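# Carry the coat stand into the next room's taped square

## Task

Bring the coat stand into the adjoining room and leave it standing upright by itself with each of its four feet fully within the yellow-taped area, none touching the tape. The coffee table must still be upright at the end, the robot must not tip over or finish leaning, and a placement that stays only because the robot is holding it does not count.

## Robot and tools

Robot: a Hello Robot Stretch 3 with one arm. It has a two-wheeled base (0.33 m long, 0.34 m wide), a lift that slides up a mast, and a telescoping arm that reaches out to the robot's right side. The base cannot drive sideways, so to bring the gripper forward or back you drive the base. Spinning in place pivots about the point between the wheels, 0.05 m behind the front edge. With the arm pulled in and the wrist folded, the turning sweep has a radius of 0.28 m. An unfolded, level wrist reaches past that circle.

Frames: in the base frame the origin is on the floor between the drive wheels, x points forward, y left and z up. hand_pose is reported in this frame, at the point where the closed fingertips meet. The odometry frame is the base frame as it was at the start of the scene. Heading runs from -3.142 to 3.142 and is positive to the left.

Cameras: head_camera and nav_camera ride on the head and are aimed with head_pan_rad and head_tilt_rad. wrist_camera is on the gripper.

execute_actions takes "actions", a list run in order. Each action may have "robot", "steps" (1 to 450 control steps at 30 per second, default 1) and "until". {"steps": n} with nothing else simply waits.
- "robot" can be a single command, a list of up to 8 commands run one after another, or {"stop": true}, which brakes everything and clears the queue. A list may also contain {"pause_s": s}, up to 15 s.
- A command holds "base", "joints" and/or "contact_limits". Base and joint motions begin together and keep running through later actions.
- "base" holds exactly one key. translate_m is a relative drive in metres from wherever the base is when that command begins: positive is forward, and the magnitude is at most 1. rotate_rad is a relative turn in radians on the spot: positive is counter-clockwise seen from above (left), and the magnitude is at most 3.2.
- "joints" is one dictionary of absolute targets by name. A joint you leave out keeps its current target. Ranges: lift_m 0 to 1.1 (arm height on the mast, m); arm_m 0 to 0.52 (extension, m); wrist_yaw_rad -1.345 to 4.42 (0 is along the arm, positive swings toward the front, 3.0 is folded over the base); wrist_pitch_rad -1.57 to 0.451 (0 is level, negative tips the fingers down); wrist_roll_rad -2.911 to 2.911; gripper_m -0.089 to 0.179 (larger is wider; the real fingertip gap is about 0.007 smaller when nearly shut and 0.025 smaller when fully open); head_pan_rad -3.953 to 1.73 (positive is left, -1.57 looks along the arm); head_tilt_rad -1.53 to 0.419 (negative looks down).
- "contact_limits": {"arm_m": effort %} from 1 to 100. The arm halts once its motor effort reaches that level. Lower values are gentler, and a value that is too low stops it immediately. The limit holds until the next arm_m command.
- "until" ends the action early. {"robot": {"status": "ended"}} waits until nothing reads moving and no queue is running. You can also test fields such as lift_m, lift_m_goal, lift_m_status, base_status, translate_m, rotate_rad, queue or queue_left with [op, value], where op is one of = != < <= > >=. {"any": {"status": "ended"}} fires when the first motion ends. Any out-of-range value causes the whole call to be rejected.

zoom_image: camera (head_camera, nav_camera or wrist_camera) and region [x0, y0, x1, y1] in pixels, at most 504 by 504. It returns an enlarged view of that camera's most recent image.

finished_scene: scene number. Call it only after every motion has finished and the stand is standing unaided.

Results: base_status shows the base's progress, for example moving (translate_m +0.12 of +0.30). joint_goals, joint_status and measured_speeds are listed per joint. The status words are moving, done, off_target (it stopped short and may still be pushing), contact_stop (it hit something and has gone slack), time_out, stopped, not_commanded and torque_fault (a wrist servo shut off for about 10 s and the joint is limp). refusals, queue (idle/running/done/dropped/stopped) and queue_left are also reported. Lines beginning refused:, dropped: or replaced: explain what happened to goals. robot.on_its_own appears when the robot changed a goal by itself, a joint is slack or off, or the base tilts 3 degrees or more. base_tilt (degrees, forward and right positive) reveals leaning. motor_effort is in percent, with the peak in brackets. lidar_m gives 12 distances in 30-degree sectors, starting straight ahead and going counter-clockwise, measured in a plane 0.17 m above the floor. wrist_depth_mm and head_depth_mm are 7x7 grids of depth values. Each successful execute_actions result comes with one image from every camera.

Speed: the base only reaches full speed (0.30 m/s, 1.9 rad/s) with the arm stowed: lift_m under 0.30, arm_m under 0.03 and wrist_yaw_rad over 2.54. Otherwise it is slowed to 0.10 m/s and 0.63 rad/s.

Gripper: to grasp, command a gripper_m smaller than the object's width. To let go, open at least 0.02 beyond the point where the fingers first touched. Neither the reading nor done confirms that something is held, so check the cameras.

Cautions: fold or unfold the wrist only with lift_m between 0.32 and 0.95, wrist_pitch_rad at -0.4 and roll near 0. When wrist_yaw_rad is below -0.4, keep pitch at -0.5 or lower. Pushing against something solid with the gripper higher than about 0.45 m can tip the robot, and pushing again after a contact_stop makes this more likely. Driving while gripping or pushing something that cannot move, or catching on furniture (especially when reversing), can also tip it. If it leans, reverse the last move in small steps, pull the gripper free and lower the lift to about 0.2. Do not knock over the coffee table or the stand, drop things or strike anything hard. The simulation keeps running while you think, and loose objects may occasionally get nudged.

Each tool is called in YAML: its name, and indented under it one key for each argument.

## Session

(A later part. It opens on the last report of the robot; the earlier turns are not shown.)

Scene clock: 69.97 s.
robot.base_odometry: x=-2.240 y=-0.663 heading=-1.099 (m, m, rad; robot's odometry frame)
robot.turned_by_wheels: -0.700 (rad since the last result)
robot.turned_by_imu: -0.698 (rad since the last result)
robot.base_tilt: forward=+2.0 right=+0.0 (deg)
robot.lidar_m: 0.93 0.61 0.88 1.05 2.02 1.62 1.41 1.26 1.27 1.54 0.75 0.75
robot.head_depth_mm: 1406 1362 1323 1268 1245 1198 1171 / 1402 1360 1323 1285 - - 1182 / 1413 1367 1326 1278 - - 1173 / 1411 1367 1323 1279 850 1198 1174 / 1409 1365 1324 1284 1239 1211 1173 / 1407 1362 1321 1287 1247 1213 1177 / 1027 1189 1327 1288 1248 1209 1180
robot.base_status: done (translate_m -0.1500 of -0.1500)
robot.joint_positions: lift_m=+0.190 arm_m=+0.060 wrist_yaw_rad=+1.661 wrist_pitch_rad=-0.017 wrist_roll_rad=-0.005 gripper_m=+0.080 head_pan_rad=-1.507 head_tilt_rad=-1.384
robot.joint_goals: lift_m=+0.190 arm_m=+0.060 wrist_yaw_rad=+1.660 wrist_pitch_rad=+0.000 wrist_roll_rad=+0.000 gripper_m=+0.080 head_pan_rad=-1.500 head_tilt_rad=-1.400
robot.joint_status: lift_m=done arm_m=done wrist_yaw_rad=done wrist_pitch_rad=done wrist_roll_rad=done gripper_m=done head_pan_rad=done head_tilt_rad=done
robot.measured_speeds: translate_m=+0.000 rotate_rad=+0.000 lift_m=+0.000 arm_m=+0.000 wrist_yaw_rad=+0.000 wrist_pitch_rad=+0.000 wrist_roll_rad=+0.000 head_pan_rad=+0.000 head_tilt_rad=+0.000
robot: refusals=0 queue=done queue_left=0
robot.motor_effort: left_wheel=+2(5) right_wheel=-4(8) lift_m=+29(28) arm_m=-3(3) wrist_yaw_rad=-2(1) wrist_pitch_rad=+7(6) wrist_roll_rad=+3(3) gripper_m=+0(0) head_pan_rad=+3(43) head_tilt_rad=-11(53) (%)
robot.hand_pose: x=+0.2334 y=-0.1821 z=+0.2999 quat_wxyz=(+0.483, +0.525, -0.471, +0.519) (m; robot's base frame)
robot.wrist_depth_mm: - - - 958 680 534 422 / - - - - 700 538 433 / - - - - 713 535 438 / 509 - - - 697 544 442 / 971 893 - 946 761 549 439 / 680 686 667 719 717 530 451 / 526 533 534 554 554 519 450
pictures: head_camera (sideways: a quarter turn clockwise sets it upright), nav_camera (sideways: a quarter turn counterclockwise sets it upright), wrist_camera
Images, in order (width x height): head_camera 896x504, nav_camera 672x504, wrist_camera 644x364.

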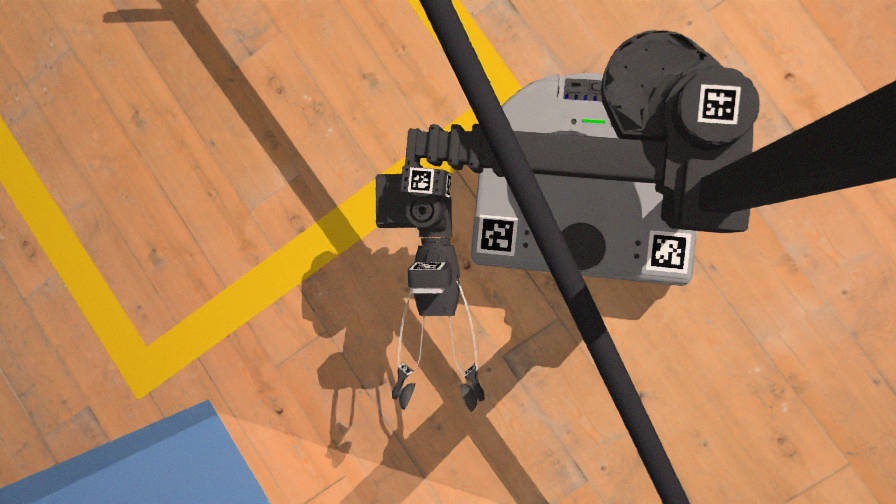

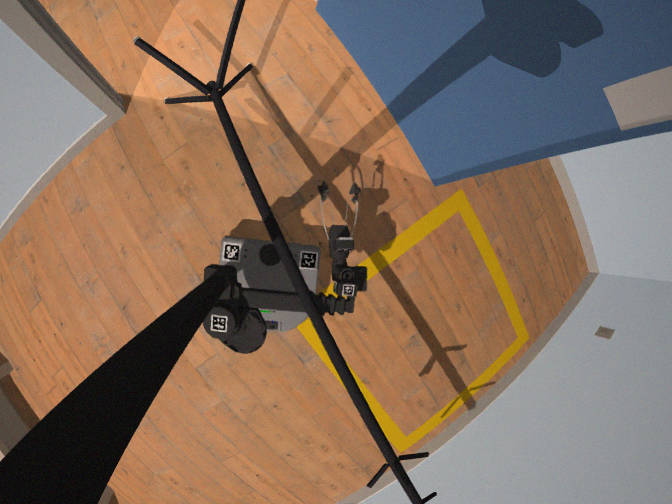

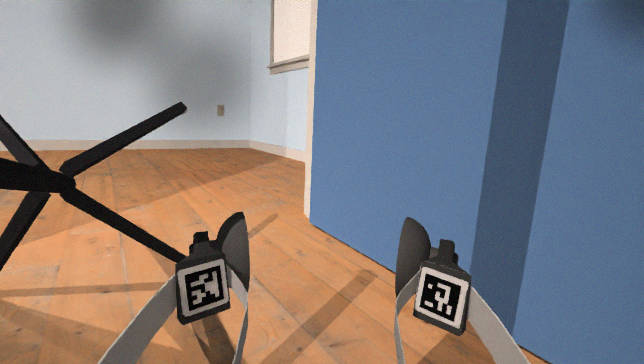

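execute_actions:
  actions:
    - {"robot":{"base":{"translate_m":-0.45},"joints":{"arm_m":0.2}},"steps":300,"until":{"robot":{"status":"ended"}}}
    - {"robot":{"joints":{"lift_m":0.5}},"steps":200,"until":{"robot":{"status":"ended"}}}

Scene clock: 79.47 s.
robot.base_odometry: x=-2.444 y=-0.262 heading=-1.099 (m, m, rad; robot's odometry frame)
robot.turned_by_wheels: +0.000 (rad since the last result)
robot.turned_by_imu: +0.000 (rad since the last result)
robot.base_tilt: forward=+1.9 right=+0.0 (deg)
robot.lidar_m: 1.04 1.03 1.21 1.42 1.76 1.25 1.03 0.92 0.93 1.12 1.89 1.05
robot.head_depth_mm: 1389 1364 1313 506 1245 - - / 1403 1377 1324 516 - - - / 1404 1376 1320 1279 - - - / 1411 1372 1324 1288 560 1206 1179 / 1413 1371 1321 1276 1240 1209 1175 / 1413 1375 1322 1280 1236 1215 1179 / 1405 1368 1325 1288 1238 1211 1180
robot.base_status: done (translate_m -0.4500 of -0.4500)
robot.joint_positions: lift_m=+0.499 arm_m=+0.200 wrist_yaw_rad=+1.660 wrist_pitch_rad=-0.017 wrist_roll_rad=-0.005 gripper_m=+0.080 head_pan_rad=-1.507 head_tilt_rad=-1.384
robot.joint_goals: lift_m=+0.500 arm_m=+0.200 wrist_yaw_rad=+1.660 wrist_pitch_rad=+0.000 wrist_roll_rad=+0.000 gripper_m=+0.080 head_pan_rad=-1.500 head_tilt_rad=-1.400
robot.joint_status: lift_m=done arm_m=done wrist_yaw_rad=done wrist_pitch_rad=done wrist_roll_rad=done gripper_m=done head_pan_rad=done head_tilt_rad=done
robot.measured_speeds: translate_m=+0.000 rotate_rad=+0.000 lift_m=+0.000 arm_m=+0.000 wrist_yaw_rad=+0.000 wrist_pitch_rad=+0.000 wrist_roll_rad=+0.000 head_pan_rad=+0.000 head_tilt_rad=+0.000
robot: refusals=0 queue=done queue_left=0
robot.motor_effort: left_wheel=+2(2) right_wheel=-3(9) lift_m=+42(45) arm_m=+5(5) wrist_yaw_rad=-1(2) wrist_pitch_rad=+6(6) wrist_roll_rad=+3(3) gripper_m=+0(0) head_pan_rad=+3(3) head_tilt_rad=-11(11) (%)
robot.hand_pose: x=+0.2334 y=-0.3218 z=+0.6093 quat_wxyz=(+0.483, +0.525, -0.471, +0.519) (m; robot's base frame)
robot.wrist_depth_mm: - - - - 895 684 - / - - - - 923 727 - / - - - - 902 734 - / - - - - 940 754 - / - - - - - 785 - / - - - - - - - / 967 980 - - 974 - -
pictures: head_camera (sideways: a quarter turn clockwise sets it upright), nav_camera (sideways: a quarter turn counterclockwise sets it upright), wrist_camera
Images, in order (width x height): head_camera 896x504, nav_camera 672x504, wrist_camera 644x364.

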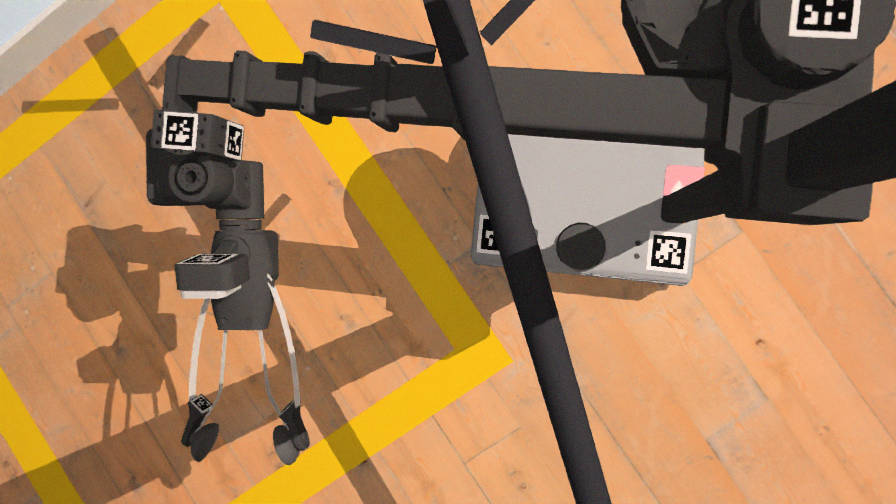

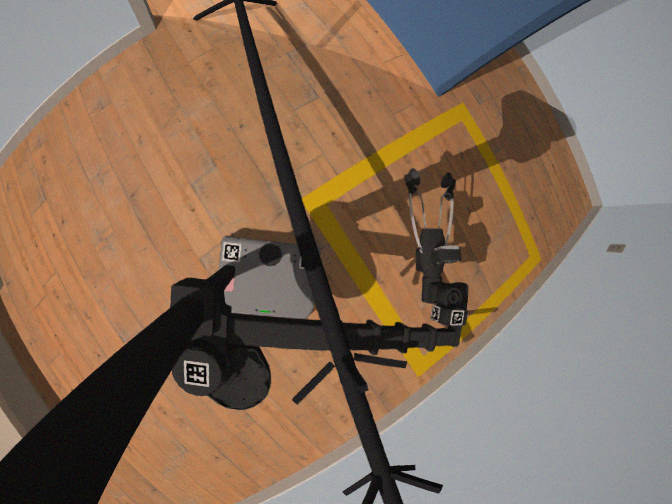

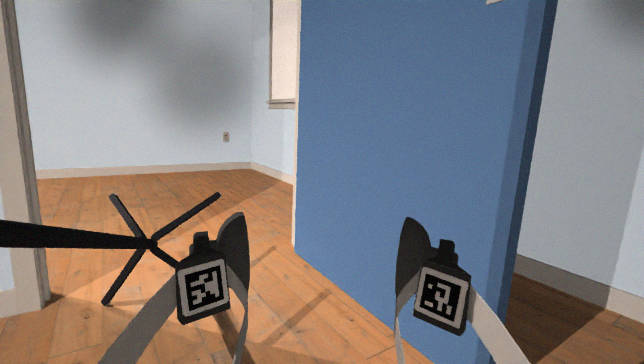

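execute_actions:
  actions:
    - {"robot":[{"base":{"rotate_rad":0.35},"joints":{"wrist_yaw_rad":1.0,"gripper_m":0}},{"base":{"translate_m":0.55},"joints":{"lift_m":0.9,"head_pan_rad":-0.8}}],"steps":400,"until":{"robot":{"status":"ended"}}}

Scene clock: 88.20 s.
robot.base_odometry: x=-2.042 y=-0.637 heading=-0.750 (m, m, rad; robot's odometry frame)
robot.turned_by_wheels: +0.350 (rad since the last result)
robot.turned_by_imu: +0.346 (rad since the last result)
robot.base_tilt: forward=+1.9 right=-0.1 (deg)
robot.lidar_m: 0.58 0.69 0.76 1.19 1.58 1.59 1.45 1.43 1.58 0.85 0.85 0.61
robot.head_depth_mm: 1085 1342 1322 1289 1227 1207 1173 / 1156 1355 1319 1294 1245 1204 1176 / 1240 1359 1324 1269 - - 1175 / 1334 1365 1323 1274 1255 - 1174 / 1389 1367 1322 1288 1254 1210 - / 1415 1362 1306 1286 1252 1212 1176 / 1410 1369 1320 1288 1246 1216 1179
robot.base_status: done (translate_m +0.5500 of +0.5500)
robot.joint_positions: lift_m=+0.899 arm_m=+0.200 wrist_yaw_rad=+1.002 wrist_pitch_rad=-0.017 wrist_roll_rad=-0.005 gripper_m=+0.000 head_pan_rad=-0.807 head_tilt_rad=-1.384
robot.joint_goals: lift_m=+0.900 arm_m=+0.200 wrist_yaw_rad=+1.000 wrist_pitch_rad=+0.000 wrist_roll_rad=+0.000 gripper_m=+0.000 head_pan_rad=-0.800 head_tilt_rad=-1.400
robot.joint_status: lift_m=done arm_m=done wrist_yaw_rad=done wrist_pitch_rad=done wrist_roll_rad=done gripper_m=done head_pan_rad=done head_tilt_rad=done
robot.measured_speeds: translate_m=+0.000 rotate_rad=+0.000 lift_m=+0.000 arm_m=+0.000 wrist_yaw_rad=+0.000 wrist_pitch_rad=+0.000 wrist_roll_rad=+0.000 head_pan_rad=+0.000 head_tilt_rad=+0.000
robot: refusals=0 queue=done queue_left=0
robot.motor_effort: left_wheel=+0(3) right_wheel=+6(14) lift_m=+35(39) arm_m=+4(4) wrist_yaw_rad=-1(1) wrist_pitch_rad=+7(6) wrist_roll_rad=+3(3) gripper_m=-2(82) head_pan_rad=+3(38) head_tilt_rad=-11(11) (%)
robot.hand_pose: x=+0.1941 y=-0.4826 z=+1.0096 quat_wxyz=(+0.625, +0.344, -0.615, +0.335) (m; robot's base frame)
robot.wrist_depth_mm: - - 722 564 454 383 339 / - - 752 581 468 390 341 / - - 760 596 477 395 342 / - - 797 603 488 406 351 / - - 801 612 499 409 353 / - - 922 - 491 419 358 / - - 829 680 539 424 363
pictures: head_camera (sideways: a quarter turn clockwise sets it upright), nav_camera (sideways: a quarter turn counterclockwise sets it upright), wrist_camera
Images, in order (width x height): head_camera 896x504, nav_camera 672x504, wrist_camera 644x364.

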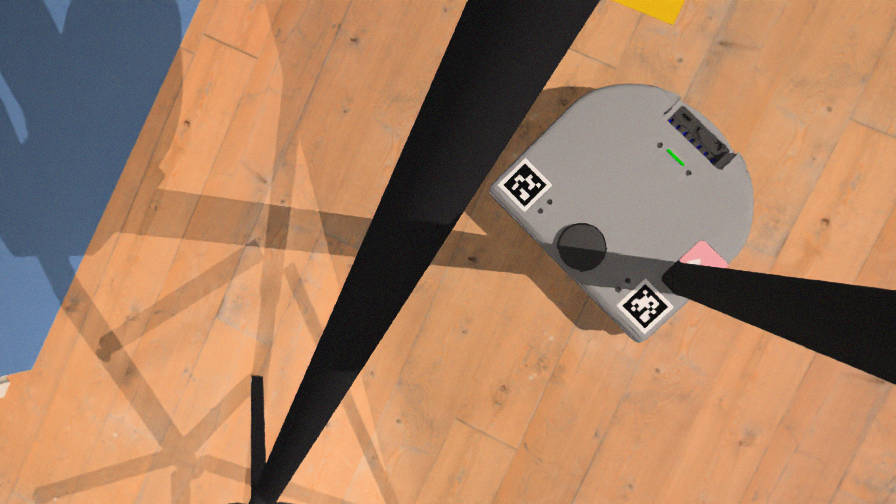

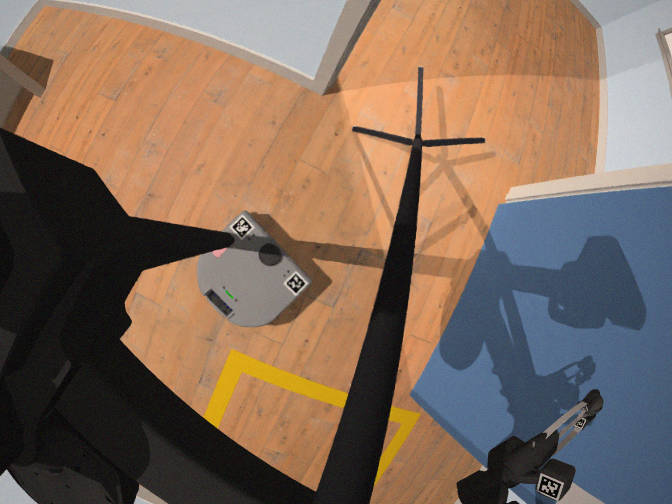

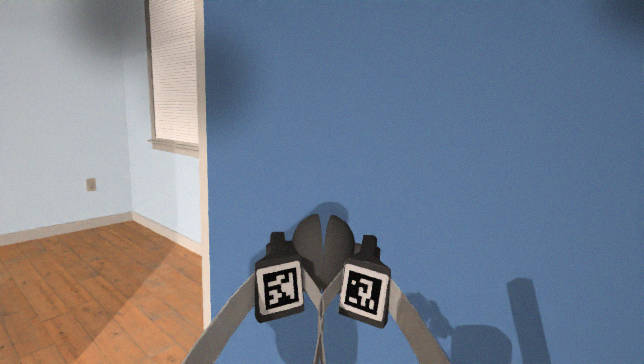

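execute_actions:
  actions:
    - {"robot":{"base":{"translate_m":0.38},"joints":{"lift_m":1.0,"wrist_yaw_rad":1.6,"arm_m":0.12}},"steps":400,"until":{"robot":{"status":"ended"}}}

Scene clock: 93.57 s.
robot.base_odometry: x=-1.764 y=-0.896 heading=-0.749 (m, m, rad; robot's odometry frame)
robot.turned_by_wheels: +0.000 (rad since the last result)
robot.turned_by_imu: -0.001 (rad since the last result)
robot.base_tilt: forward=+1.9 right=+0.0 (deg)
robot.lidar_m: 0.25 2.98 0.40 0.58 2.21 1.87 1.80 1.79 0.88 0.73 0.73 0.29
robot.head_depth_mm: 925 1173 1318 1285 - 1208 1176 / 986 1269 1315 1287 - 1206 1179 / 1055 1347 1325 1294 - - 1173 / 1193 1365 1320 1161 1257 - 1176 / 1415 1369 1325 1268 1247 1209 - / 1417 1369 1315 1279 1245 1210 1178 / 1423 1367 1324 1278 1244 1213 1182
robot.base_status: done (translate_m +0.3800 of +0.3800)
robot.joint_positions: lift_m=+0.999 arm_m=+0.120 wrist_yaw_rad=+1.599 wrist_pitch_rad=-0.017 wrist_roll_rad=-0.005 gripper_m=+0.000 head_pan_rad=-0.807 head_tilt_rad=-1.384
robot.joint_goals: lift_m=+1.000 arm_m=+0.120 wrist_yaw_rad=+1.600 wrist_pitch_rad=+0.000 wrist_roll_rad=+0.000 gripper_m=+0.000 head_pan_rad=-0.800 head_tilt_rad=-1.400
robot.joint_status: lift_m=done arm_m=done wrist_yaw_rad=done wrist_pitch_rad=done wrist_roll_rad=done gripper_m=done head_pan_rad=done head_tilt_rad=done
robot.measured_speeds: translate_m=+0.000 rotate_rad=+0.000 lift_m=+0.000 arm_m=+0.000 wrist_yaw_rad=+0.000 wrist_pitch_rad=+0.000 wrist_roll_rad=+0.000 head_pan_rad=+0.000 head_tilt_rad=+0.000
robot: refusals=0 queue=done queue_left=0
robot.motor_effort: left_wheel=-1(3) right_wheel=+3(9) lift_m=+34(41) arm_m=-6(3) wrist_yaw_rad=+2(3) wrist_pitch_rad=+6(7) wrist_roll_rad=+3(3) gripper_m=-2(3) head_pan_rad=+3(3) head_tilt_rad=-11(12) (%)
robot.hand_pose: x=+0.2343 y=-0.2582 z=+1.1097 quat_wxyz=(+0.499, +0.510, -0.487, +0.504) (m; robot's base frame)
robot.wrist_depth_mm: - - - - - - 421 / - - - - - - 423 / - - - - - - 422 / - - - - - - 424 / - - - - - 625 425 / - - - - - 634 425 / - - - - - 616 425
pictures: head_camera (sideways: a quarter turn clockwise sets it upright), nav_camera (sideways: a quarter turn counterclockwise sets it upright), wrist_camera
Images, in order (width x height): head_camera 896x504, nav_camera 672x504, wrist_camera 644x364.

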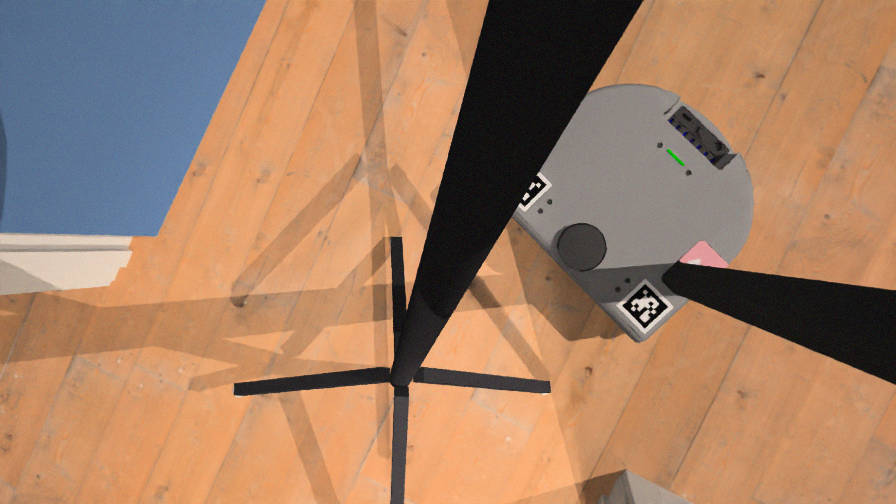

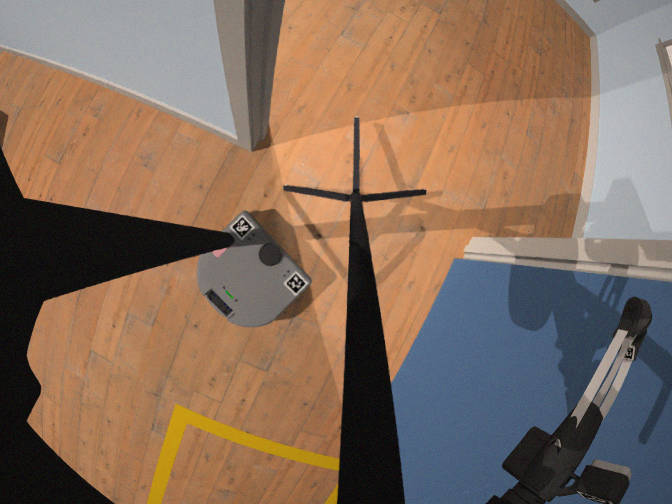

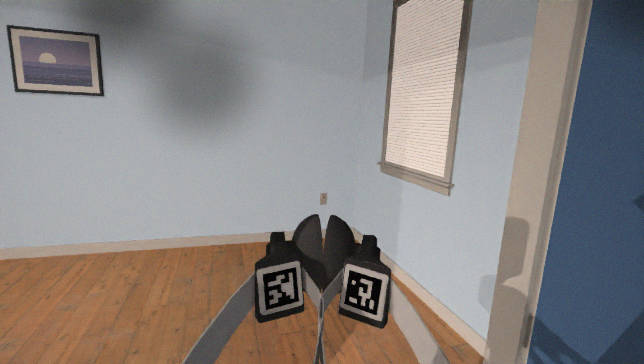

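execute_actions:
  actions:
    - {"robot":[{"base":{"translate_m":0.14},"joints":{"lift_m":1.06}},{"pause_s":1}],"steps":400,"until":{"robot":{"status":"ended"}}}

Scene clock: 97.83 s.
robot.base_odometry: x=-1.661 y=-0.991 heading=-0.749 (m, m, rad; robot's odometry frame)
robot.turned_by_wheels: +0.000 (rad since the last result)
robot.turned_by_imu: +0.000 (rad since the last result)
robot.base_tilt: forward=+1.9 right=-0.1 (deg)
robot.lidar_m: 2.62 2.86 0.35 0.34 2.16 1.98 1.94 1.93 0.82 0.69 0.20 0.20
robot.head_depth_mm: 875 1113 1333 - 1239 1207 1174 / 935 1209 1338 - 1250 1203 1179 / 1062 1337 1326 - - - 1175 / 1390 1357 1316 1269 - - 1180 / 1403 1358 1313 1268 1247 1217 - / 1401 1358 1317 1273 1247 1214 1182 / 1404 1363 1318 1277 1250 1074 1177
robot.base_status: done (translate_m +0.1400 of +0.1400)
robot.joint_positions: lift_m=+1.059 arm_m=+0.120 wrist_yaw_rad=+1.599 wrist_pitch_rad=-0.017 wrist_roll_rad=-0.005 gripper_m=+0.000 head_pan_rad=-0.796 head_tilt_rad=-1.394
robot.joint_goals: lift_m=+1.060 arm_m=+0.120 wrist_yaw_rad=+1.600 wrist_pitch_rad=+0.000 wrist_roll_rad=+0.000 gripper_m=+0.000 head_pan_rad=-0.800 head_tilt_rad=-1.400
robot.joint_status: lift_m=done arm_m=done wrist_yaw_rad=done wrist_pitch_rad=done wrist_roll_rad=done gripper_m=done head_pan_rad=done head_tilt_rad=done
robot.measured_speeds: translate_m=+0.000 rotate_rad=+0.000 lift_m=+0.000 arm_m=+0.000 wrist_yaw_rad=+0.000 wrist_pitch_rad=+0.000 wrist_roll_rad=+0.000 head_pan_rad=+0.000 head_tilt_rad=+0.000
robot: refusals=0 queue=done queue_left=0
robot.motor_effort: left_wheel=-2(4) right_wheel=+1(7) lift_m=+33(35) arm_m=-5(6) wrist_yaw_rad=+2(2) wrist_pitch_rad=+7(7) wrist_roll_rad=+2(3) gripper_m=-2(2) head_pan_rad=-2(3) head_tilt_rad=-4(12) (%)
robot.hand_pose: x=+0.2343 y=-0.2581 z=+1.1697 quat_wxyz=(+0.499, +0.510, -0.487, +0.504) (m; robot's base frame)
robot.wrist_depth_mm: - - - - - - 428 / - - - - - - 430 / - - - - - - 429 / - - - - - - 421 / - - - - - - 417 / - - - - - - 421 / - - - - - - 427
pictures: head_camera (sideways: a quarter turn clockwise sets it upright), nav_camera (sideways: a quarter turn counterclockwise sets it upright), wrist_camera
Images, in order (width x height): head_camera 896x504, nav_camera 672x504, wrist_camera 644x364.

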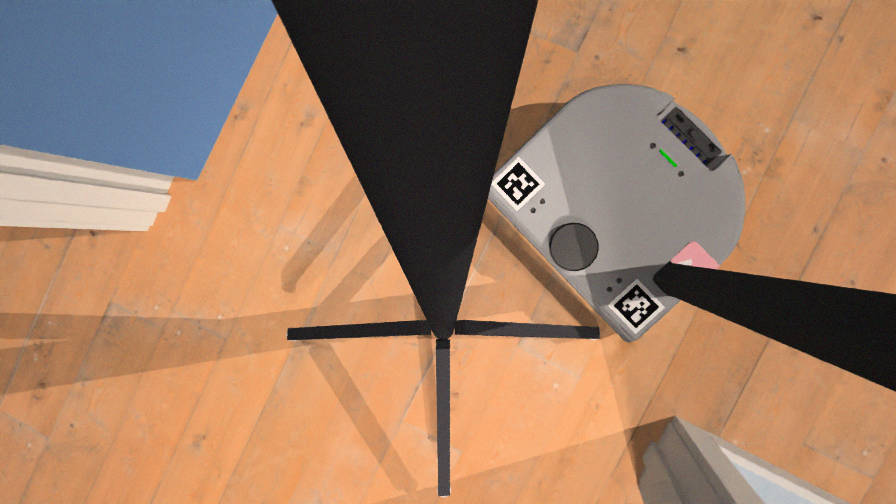

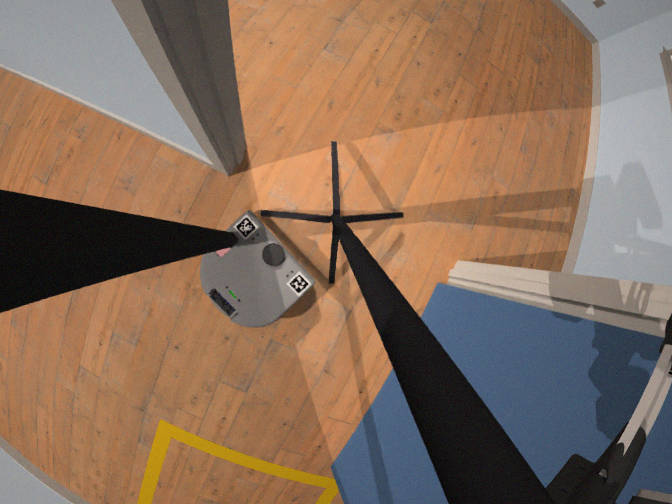

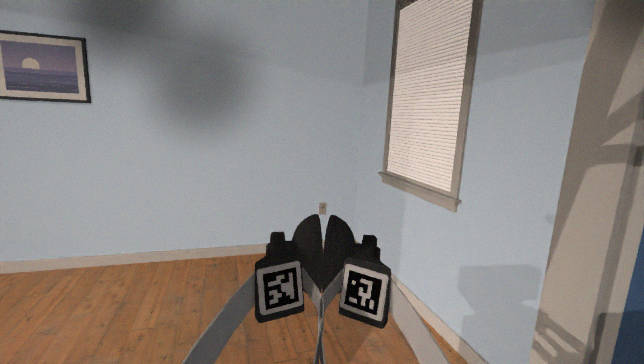

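It's resting on the head nearly balanced; pan the head to nudge it.

execute_actions:
  actions:
    - {"robot":{"joints":{"head_pan_rad":-0.2},"base":{"translate_m":0.01}},"steps":75}

Scene clock: 100.60 s.
robot.base_odometry: x=-1.654 y=-0.998 heading=-0.749 (m, m, rad; robot's odometry frame)
robot.turned_by_wheels: +0.000 (rad since the last result)
robot.turned_by_imu: +0.000 (rad since the last result)
robot.base_tilt: forward=+1.7 right=+0.2 (deg)
robot.lidar_m: 0.16 0.17 0.35 0.34 2.07 1.99 1.94 1.93 0.82 0.68 0.68 0.21
robot.head_depth_mm: 1393 1355 1313 1284 1242 1205 1176 / 1391 1358 1313 1281 1247 1212 1179 / - 837 1310 1274 - - 1181 / 1394 1351 1300 1275 1260 - 1179 / 1403 1363 1318 1284 1254 1203 1179 / 1396 1360 1318 1287 1246 1223 1181 / 1408 1357 1326 1282 1232 1216 1173
robot.base_status: moving (translate_m +0.0100 of +0.0100)
robot.joint_positions: lift_m=+1.059 arm_m=+0.120 wrist_yaw_rad=+1.599 wrist_pitch_rad=-0.017 wrist_roll_rad=-0.005 gripper_m=+0.000 head_pan_rad=-0.201 head_tilt_rad=-1.393
robot.joint_goals: lift_m=+1.060 arm_m=+0.120 wrist_yaw_rad=+1.600 wrist_pitch_rad=+0.000 wrist_roll_rad=+0.000 gripper_m=+0.000 head_pan_rad=-0.200 head_tilt_rad=-1.400
robot.joint_status: lift_m=done arm_m=done wrist_yaw_rad=done wrist_pitch_rad=done wrist_roll_rad=done gripper_m=done head_pan_rad=done head_tilt_rad=done
robot.measured_speeds: translate_m=+0.000 rotate_rad=+0.000 lift_m=+0.000 arm_m=+0.000 wrist_yaw_rad=+0.000 wrist_pitch_rad=+0.000 wrist_roll_rad=+0.000 head_pan_rad=+0.000 head_tilt_rad=+0.000
robot: refusals=0 queue=running queue_left=0
robot.motor_effort: left_wheel=-2(3) right_wheel=+2(6) lift_m=+33(33) arm_m=-6(6) wrist_yaw_rad=+1(1) wrist_pitch_rad=+6(7) wrist_roll_rad=+3(3) gripper_m=-2(2) head_pan_rad=+1(35) head_tilt_rad=-5(4) (%)
robot.hand_pose: x=+0.2343 y=-0.2581 z=+1.1697 quat_wxyz=(+0.499, +0.510, -0.487, +0.504) (m; robot's base frame)
robot.wrist_depth_mm: - - - - - - 427 / - - - - - - 423 / - - - - - - 422 / - - - - - - 415 / - - - - - - 412 / - - - - - - 413 / - - - - - - 420
pictures: head_camera (sideways: a quarter turn clockwise sets it upright), nav_camera (sideways: a quarter turn counterclockwise sets it upright), wrist_camera
Images, in order (width x height): head_camera 896x504, nav_camera 672x504, wrist_camera 644x364.

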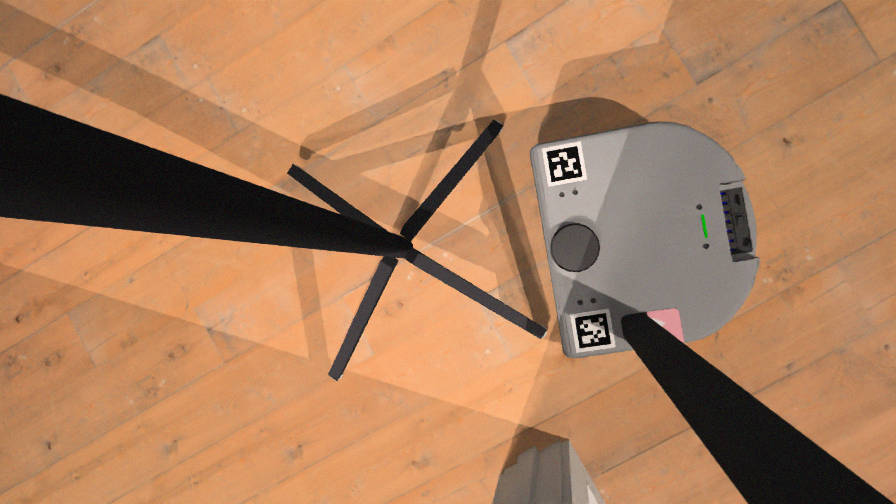

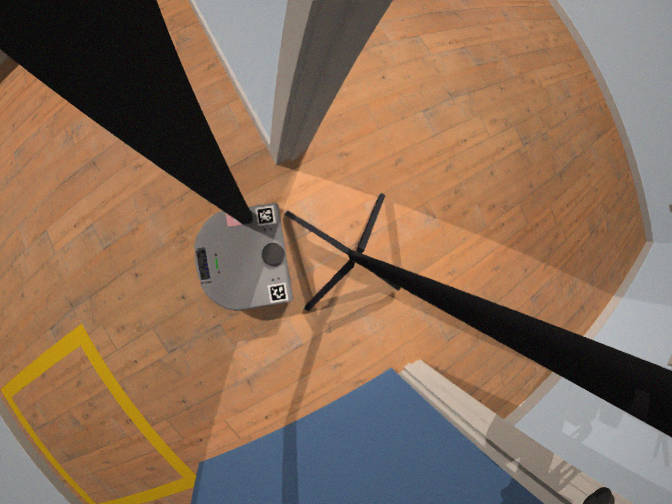

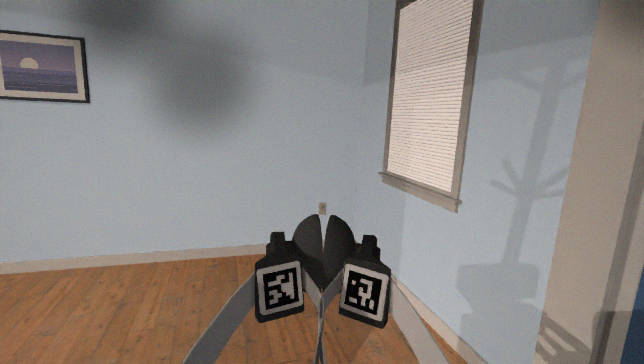

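execute_actions:
  actions:
    - {"robot":[{"base":{"translate_m":-0.35},"joints":{"lift_m":0.5}},{"base":{"rotate_rad":0.3},"joints":{"lift_m":0.1,"wrist_pitch_rad":-0.3,"arm_m":0.155,"gripper_m":0.16,"head_pan_rad":-0.6,"head_tilt_rad":-1.2}},{"base":{"translate_m":0.2}}],"steps":450,"until":{"robot":{"status":"ended"}}}

Scene clock: 114.70 s.
robot.base_odometry: x=-1.730 y=-0.846 heading=-0.450 (m, m, rad; robot's odometry frame)
robot.turned_by_wheels: +0.300 (rad since the last result)
robot.turned_by_imu: +0.298 (rad since the last result)
robot.base_tilt: forward=+1.9 right=-0.1 (deg)
robot.lidar_m: 2.96 0.36 0.43 1.03 1.83 1.91 1.81 1.85 0.83 0.79 0.39 0.34
robot.head_depth_mm: 1686 1562 1437 1358 1282 1177 1129 / 1684 1558 1453 1354 1283 1208 1112 / 1684 1569 1449 1351 1255 - - / 494 632 1426 1310 1270 1217 - / 1686 1553 1449 1341 1255 1199 - / 1690 1564 1454 1350 1268 1192 1125 / 1692 1563 1447 1354 1265 1183 1128
robot.base_status: done (translate_m +0.2000 of +0.2000)
robot.joint_positions: lift_m=+0.101 arm_m=+0.155 wrist_yaw_rad=+1.599 wrist_pitch_rad=-0.313 wrist_roll_rad=-0.005 gripper_m=+0.160 head_pan_rad=-0.593 head_tilt_rad=-1.199
robot.joint_goals: lift_m=+0.100 arm_m=+0.155 wrist_yaw_rad=+1.600 wrist_pitch_rad=-0.300 wrist_roll_rad=+0.000 gripper_m=+0.160 head_pan_rad=-0.600 head_tilt_rad=-1.200
robot.joint_status: lift_m=done arm_m=done wrist_yaw_rad=done wrist_pitch_rad=done wrist_roll_rad=done gripper_m=done head_pan_rad=done head_tilt_rad=done
robot.measured_speeds: translate_m=+0.000 rotate_rad=+0.000 lift_m=+0.000 arm_m=+0.000 wrist_yaw_rad=+0.000 wrist_pitch_rad=+0.000 wrist_roll_rad=+0.000 head_pan_rad=+0.000 head_tilt_rad=+0.000
robot: refusals=0 queue=done queue_left=0
robot.motor_effort: left_wheel=-1(5) right_wheel=+2(6) lift_m=+11(33) arm_m=+4(4) wrist_yaw_rad=+1(1) wrist_pitch_rad=+5(7) wrist_roll_rad=+2(3) gripper_m=+0(84) head_pan_rad=-3(30) head_tilt_rad=-2(23) (%)
robot.hand_pose: x=+0.2149 y=-0.2930 z=+0.1375 quat_wxyz=(+0.567, +0.577, -0.406, +0.425) (m; robot's base frame)
robot.wrist_depth_mm: - - 254 291 - - - / - 917 946 309 - - - / 692 604 678 626 691 773 818 / 452 471 502 459 507 545 556 / 352 408 396 366 412 427 424 / 318 316 323 313 320 332 338 / 258 269 270 275 266 273 286
pictures: head_camera (sideways: a quarter turn clockwise sets it upright), nav_camera (sideways: a quarter turn counterclockwise sets it upright), wrist_camera
Images, in order (width x height): head_camera 896x504, nav_camera 672x504, wrist_camera 644x364.

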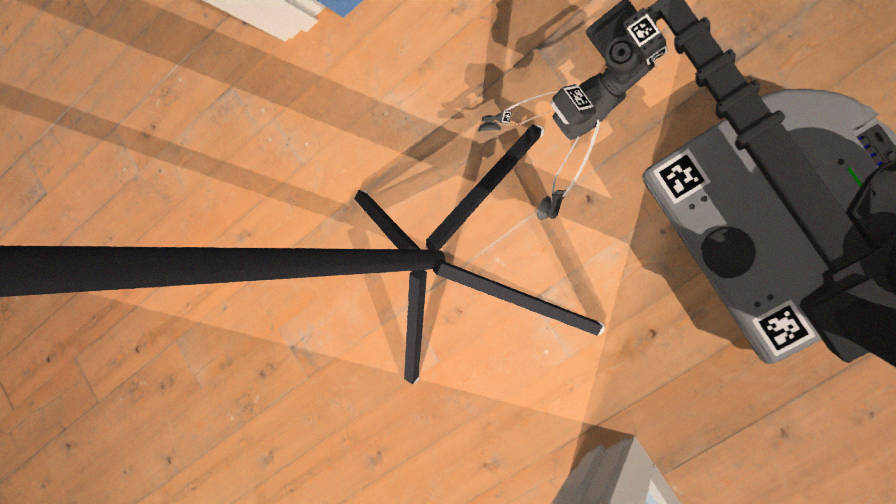

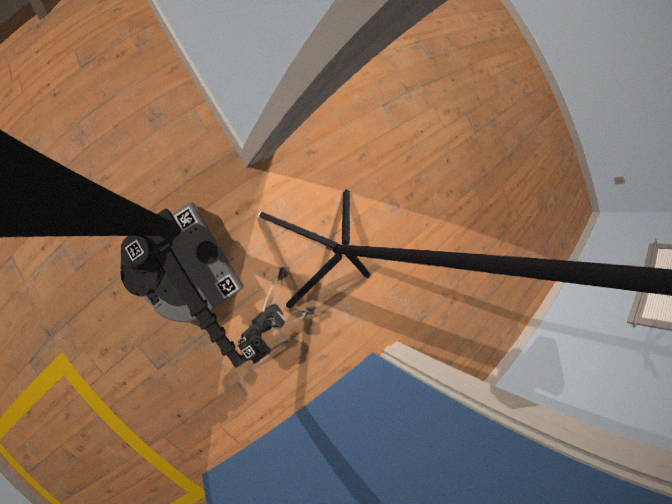

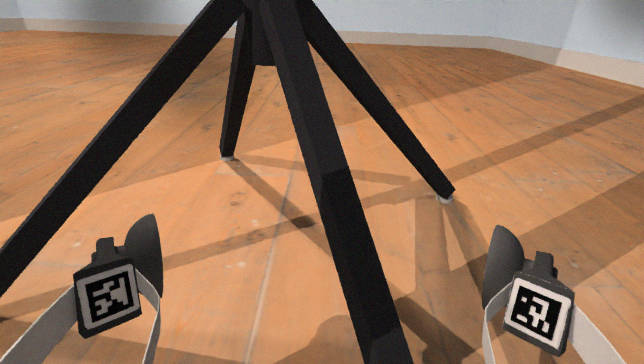

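execute_actions:
  actions:
    - {"robot":[{"base":{"translate_m":0.09},"joints":{"arm_m":0.17,"lift_m":0.08}},{"joints":{"gripper_m":-0.03}},{"base":{"translate_m":-0.2}}],"steps":450,"until":{"robot":{"status":"ended"}}}

Scene clock: 122.43 s.
robot.base_odometry: x=-1.829 y=-0.799 heading=-0.449 (m, m, rad; robot's odometry frame)
robot.turned_by_wheels: +0.000 (rad since the last result)
robot.turned_by_imu: -0.001 (rad since the last result)
robot.base_tilt: forward=+1.9 right=-0.1 (deg)
robot.lidar_m: 3.09 0.45 0.58 1.39 2.19 1.80 1.70 1.74 0.83 0.79 0.35 0.31
robot.head_depth_mm: 1688 1321 1420 1353 1282 1179 1134 / 1699 1553 1454 1354 1263 1207 1116 / 437 587 1427 1341 1258 - - / 1682 1560 1433 1329 1259 1215 - / 1687 1560 1450 1335 1269 1203 - / 1692 1560 1453 1349 1274 1197 1129 / 1690 1571 1447 1353 1255 1193 1128
robot.base_status: done (translate_m -0.2000 of -0.2000)
robot.joint_positions: lift_m=+0.081 arm_m=+0.170 wrist_yaw_rad=+1.607 wrist_pitch_rad=-0.282 wrist_roll_rad=-0.016 gripper_m=-0.026 head_pan_rad=-0.593 head_tilt_rad=-1.198
robot.joint_goals: lift_m=+0.080 arm_m=+0.170 wrist_yaw_rad=+1.600 wrist_pitch_rad=-0.300 wrist_roll_rad=+0.000 gripper_m=-0.027 head_pan_rad=-0.600 head_tilt_rad=-1.200
robot.joint_status: lift_m=done arm_m=done wrist_yaw_rad=done wrist_pitch_rad=done wrist_roll_rad=done gripper_m=done head_pan_rad=done head_tilt_rad=done
robot.measured_speeds: translate_m=+0.000 rotate_rad=+0.000 lift_m=+0.000 arm_m=+0.000 wrist_yaw_rad=+0.000 wrist_pitch_rad=+0.000 wrist_roll_rad=+0.000 head_pan_rad=+0.000 head_tilt_rad=+0.000
robot: refusals=0 queue=done queue_left=0
robot.motor_effort: left_wheel=+0(7) right_wheel=-1(36) lift_m=+12(12) arm_m=+4(5) wrist_yaw_rad=-8(21) wrist_pitch_rad=-7(8) wrist_roll_rad=+9(10) gripper_m=-21(100) head_pan_rad=-3(3) head_tilt_rad=-2(1) (%)
robot.hand_pose: x=+0.2179 y=-0.3062 z=+0.1249 quat_wxyz=(+0.561, +0.569, -0.410, +0.439) (m; robot's base frame)
robot.wrist_depth_mm: - - 208 223 - - - / - 211 - - - - - / 593 645 674 663 666 822 880 / 225 490 508 144 506 551 574 / 364 381 388 135 399 389 424 / 301 304 316 129 327 332 335 / 253 258 255 124 268 275 275
pictures: head_camera (sideways: a quarter turn clockwise sets it upright), nav_camera (sideways: a quarter turn counterclockwise sets it upright), wrist_camera
Images, in order (width x height): head_camera 896x504, nav_camera 672x504, wrist_camera 644x364.

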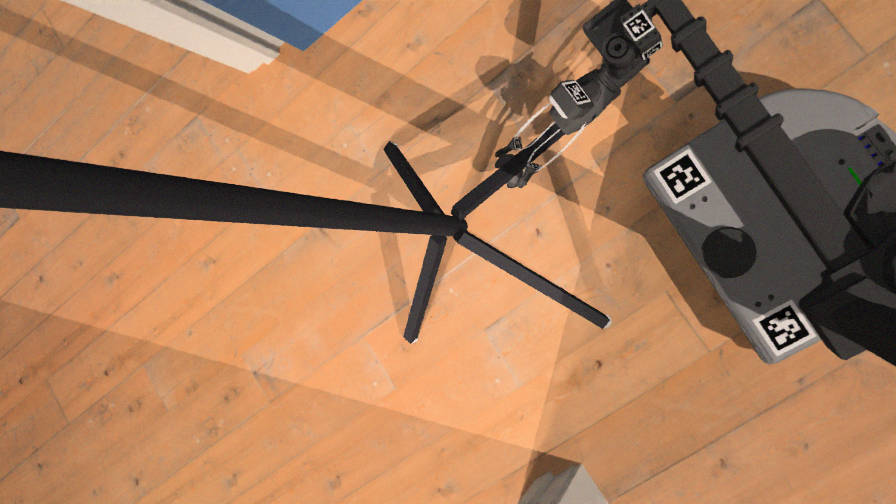

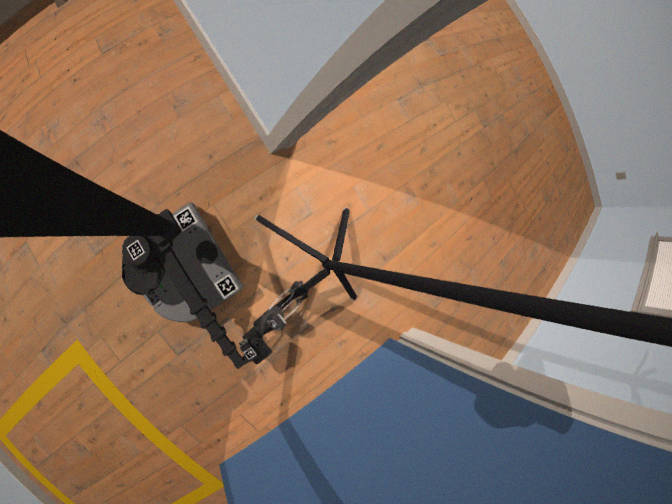

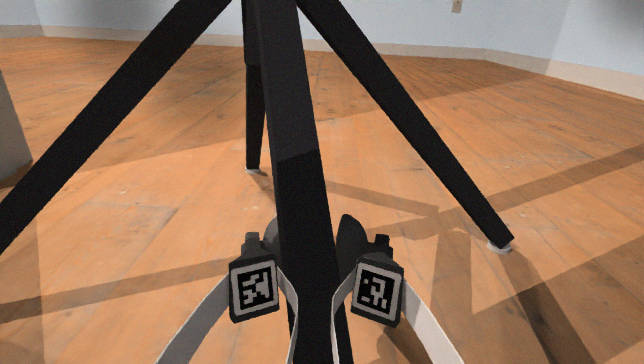

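execute_actions:
  actions:
    - {"robot":{"base":{"translate_m":-1}},"steps":200}
    - {"robot":{"joints":{"arm_m":0.21}},"steps":40}
    - {"robot":{"joints":{"arm_m":0.25}},"steps":40}
    - {"robot":{"joints":{"arm_m":0.29,"head_pan_rad":-1.2}},"steps":200,"until":{"robot":{"status":"ended"}}}
    - {"robot":{"base":{"translate_m":-0.25}},"steps":200,"until":{"robot":{"status":"ended"}}}

Scene clock: 137.67 s.
robot.base_odometry: x=-2.955 y=-0.257 heading=-0.448 (m, m, rad; robot's odometry frame)
robot.turned_by_wheels: +0.001 (rad since the last result)
robot.turned_by_imu: +0.001 (rad since the last result)
robot.base_tilt: forward=+1.9 right=+0.0 (deg)
robot.lidar_m: 1.68 1.72 1.85 1.48 0.67 0.47 0.45 0.46 0.60 1.45 0.46 0.41
robot.head_depth_mm: 1692 1558 1455 1356 1269 1197 1131 / 1686 1560 1456 1365 1281 - - / 1690 1561 1453 1370 1266 - - / 1687 1559 1455 1337 1269 - - / 1685 1559 1451 1322 1268 1193 1117 / 1687 1471 1420 1337 1265 1195 1127 / 1118 1513 1453 1354 1267 1192 1129
robot.base_status: done (translate_m -0.2499 of -0.2500)
robot.joint_positions: lift_m=+0.081 arm_m=+0.290 wrist_yaw_rad=+1.590 wrist_pitch_rad=-0.279 wrist_roll_rad=-0.004 gripper_m=-0.026 head_pan_rad=-1.193 head_tilt_rad=-1.198
robot.joint_goals: lift_m=+0.080 arm_m=+0.290 wrist_yaw_rad=+1.600 wrist_pitch_rad=-0.300 wrist_roll_rad=+0.000 gripper_m=-0.027 head_pan_rad=-1.200 head_tilt_rad=-1.200
robot.joint_status: lift_m=done arm_m=done wrist_yaw_rad=done wrist_pitch_rad=done wrist_roll_rad=done gripper_m=done head_pan_rad=done head_tilt_rad=done
robot.measured_speeds: translate_m=+0.000 rotate_rad=+0.000 lift_m=+0.000 arm_m=+0.000 wrist_yaw_rad=+0.000 wrist_pitch_rad=+0.000 wrist_roll_rad=+0.000 head_pan_rad=+0.000 head_tilt_rad=+0.000
robot: refusals=0 queue=done queue_left=0
robot.on_its_own: right_wheel is at rest, and its effort (-27) is outside its rest range (-18 to +18)
robot.motor_effort: left_wheel=+8(11) right_wheel=-27(40) lift_m=+12(12) arm_m=+5(7) wrist_yaw_rad=+11(29) wrist_pitch_rad=-8(9) wrist_roll_rad=+2(9) gripper_m=-19(22) head_pan_rad=-3(35) head_tilt_rad=-2(2) (%)
robot.hand_pose: x=+0.2183 y=-0.4302 z=+0.1256 quat_wxyz=(+0.562, +0.568, -0.419, +0.432) (m; robot's base frame)
robot.wrist_depth_mm: - - 215 217 - 740 572 / - - - 170 - 746 - / 708 602 742 415 662 684 783 / 440 473 515 455 530 511 554 / 348 379 389 136 402 388 421 / 302 308 323 129 323 324 332 / 256 260 258 125 267 272 278
pictures: head_camera (sideways: a quarter turn clockwise sets it upright), nav_camera (sideways: a quarter turn counterclockwise sets it upright), wrist_camera
Images, in order (width x height): head_camera 896x504, nav_camera 672x504, wrist_camera 644x364.

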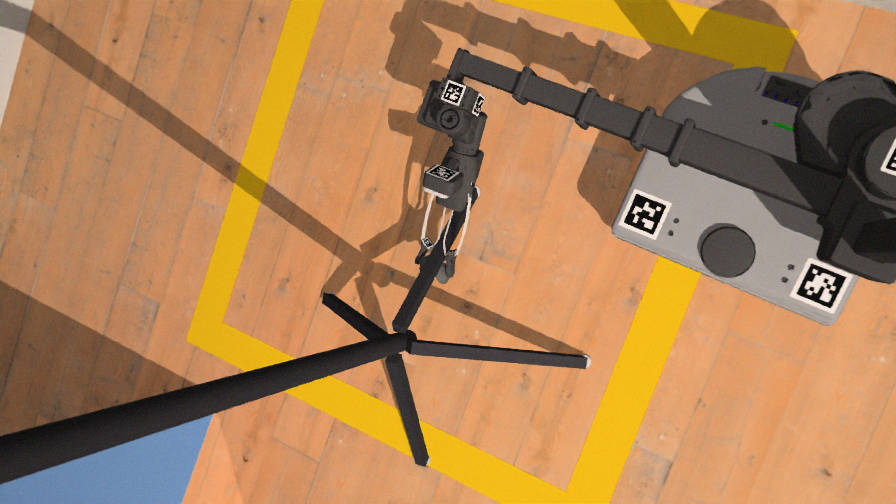

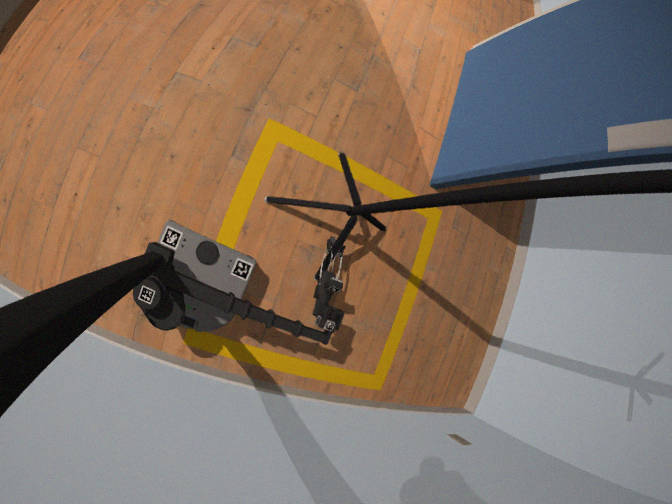

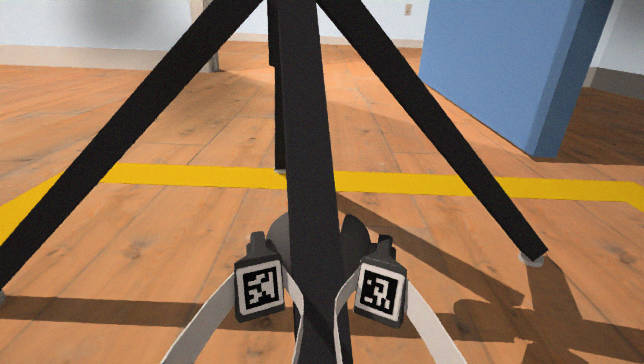

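execute_actions:
  actions:
    - {"robot":[{"base":{"translate_m":-0.08}},{"base":{"rotate_rad":-0.27}},{"joints":{"gripper_m":0.16}},{"joints":{"lift_m":0.3}}],"steps":400,"until":{"robot":{"status":"ended"}}}

Scene clock: 146.47 s.
robot.base_odometry: x=-3.027 y=-0.222 heading=-0.718 (m, m, rad; robot's odometry frame)
robot.turned_by_wheels: -0.270 (rad since the last result)
robot.turned_by_imu: -0.261 (rad since the last result)
robot.base_tilt: forward=+2.0 right=-0.1 (deg)
robot.lidar_m: 1.59 1.76 1.90 1.48 0.82 0.44 0.37 0.37 0.41 0.67 0.44 0.35
robot.head_depth_mm: 1631 1508 1401 1249 1211 1166 1070 / 1689 1562 1453 1335 1282 - - / 1688 1558 1451 1339 1267 - - / 1685 1557 1450 1342 1271 - - / 1690 1567 1444 1326 1260 1190 1118 / 1698 1534 1410 1341 1270 1199 1128 / 494 1525 1443 1357 1267 1197 1130
robot.base_status: off_target (rotate_rad -0.2699 of -0.2700)
robot.joint_positions: lift_m=+0.299 arm_m=+0.290 wrist_yaw_rad=+1.647 wrist_pitch_rad=-0.313 wrist_roll_rad=-0.003 gripper_m=+0.160 head_pan_rad=-1.193 head_tilt_rad=-1.198
robot.joint_goals: lift_m=+0.300 arm_m=+0.290 wrist_yaw_rad=+1.649 wrist_pitch_rad=-0.300 wrist_roll_rad=+0.000 gripper_m=+0.160 head_pan_rad=-1.200 head_tilt_rad=-1.200
robot.joint_status: lift_m=done arm_m=done wrist_yaw_rad=done wrist_pitch_rad=done wrist_roll_rad=done gripper_m=done head_pan_rad=done head_tilt_rad=done
robot.measured_speeds: translate_m=+0.000 rotate_rad=+0.000 lift_m=+0.000 arm_m=+0.000 wrist_yaw_rad=+0.000 wrist_pitch_rad=+0.000 wrist_roll_rad=+0.000 head_pan_rad=+0.000 head_tilt_rad=+0.000
robot: refusals=0 queue=done queue_left=0
robot.on_its_own: wrist_yaw_rad is held at +1.649, not at your +1.600, by its stall guard, which is not easing now
robot.motor_effort: left_wheel=+2(19) right_wheel=-3(41) lift_m=+33(34) arm_m=+4(6) wrist_yaw_rad=+2(36) wrist_pitch_rad=+5(9) wrist_roll_rad=+2(9) gripper_m=+0(84) head_pan_rad=-3(3) head_tilt_rad=-2(2) (%)
robot.hand_pose: x=+0.2144 y=-0.4167 z=+0.3364 quat_wxyz=(+0.556, +0.586, -0.393, +0.439) (m; robot's base frame)
robot.wrist_depth_mm: - - 216 - 909 - - / - - 233 - - - - / - - - - - - - / 867 902 810 923 949 990 - / 696 740 647 729 738 768 751 / 566 570 299 544 596 592 613 / 470 455 490 486 487 491 511
pictures: head_camera (sideways: a quarter turn clockwise sets it upright), nav_camera (sideways: a quarter turn counterclockwise sets it upright), wrist_camera
Images, in order (width x height): head_camera 896x504, nav_camera 672x504, wrist_camera 644x364.

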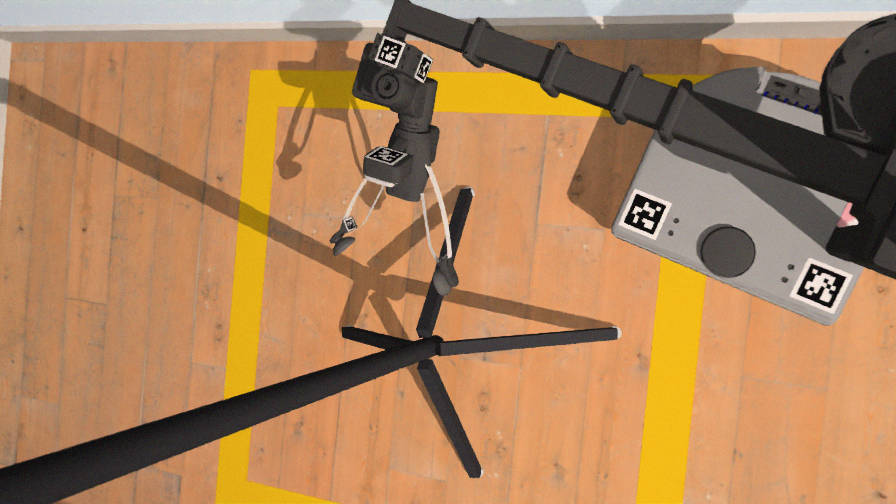

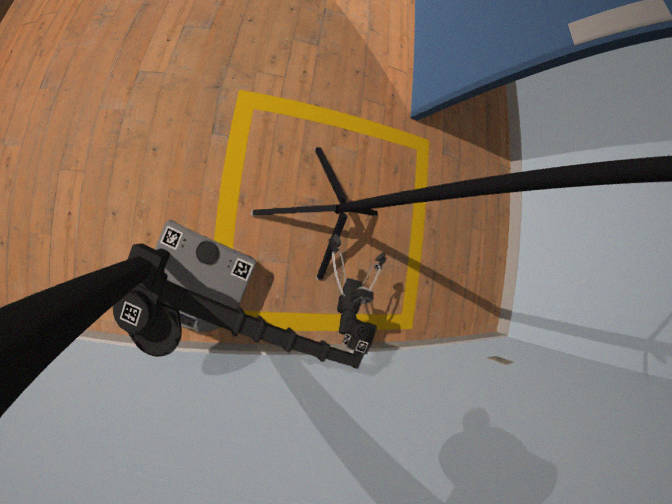

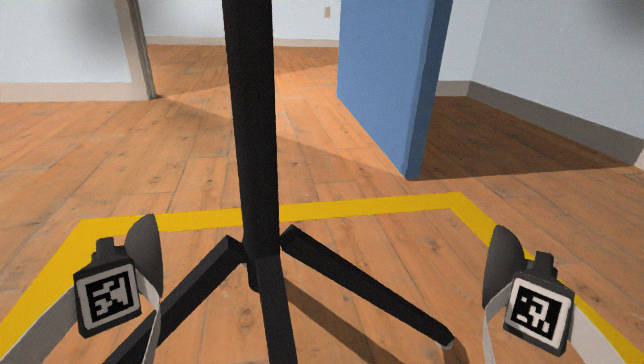

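finished_scene:
  scene: 2

The scene is finished: the task was done.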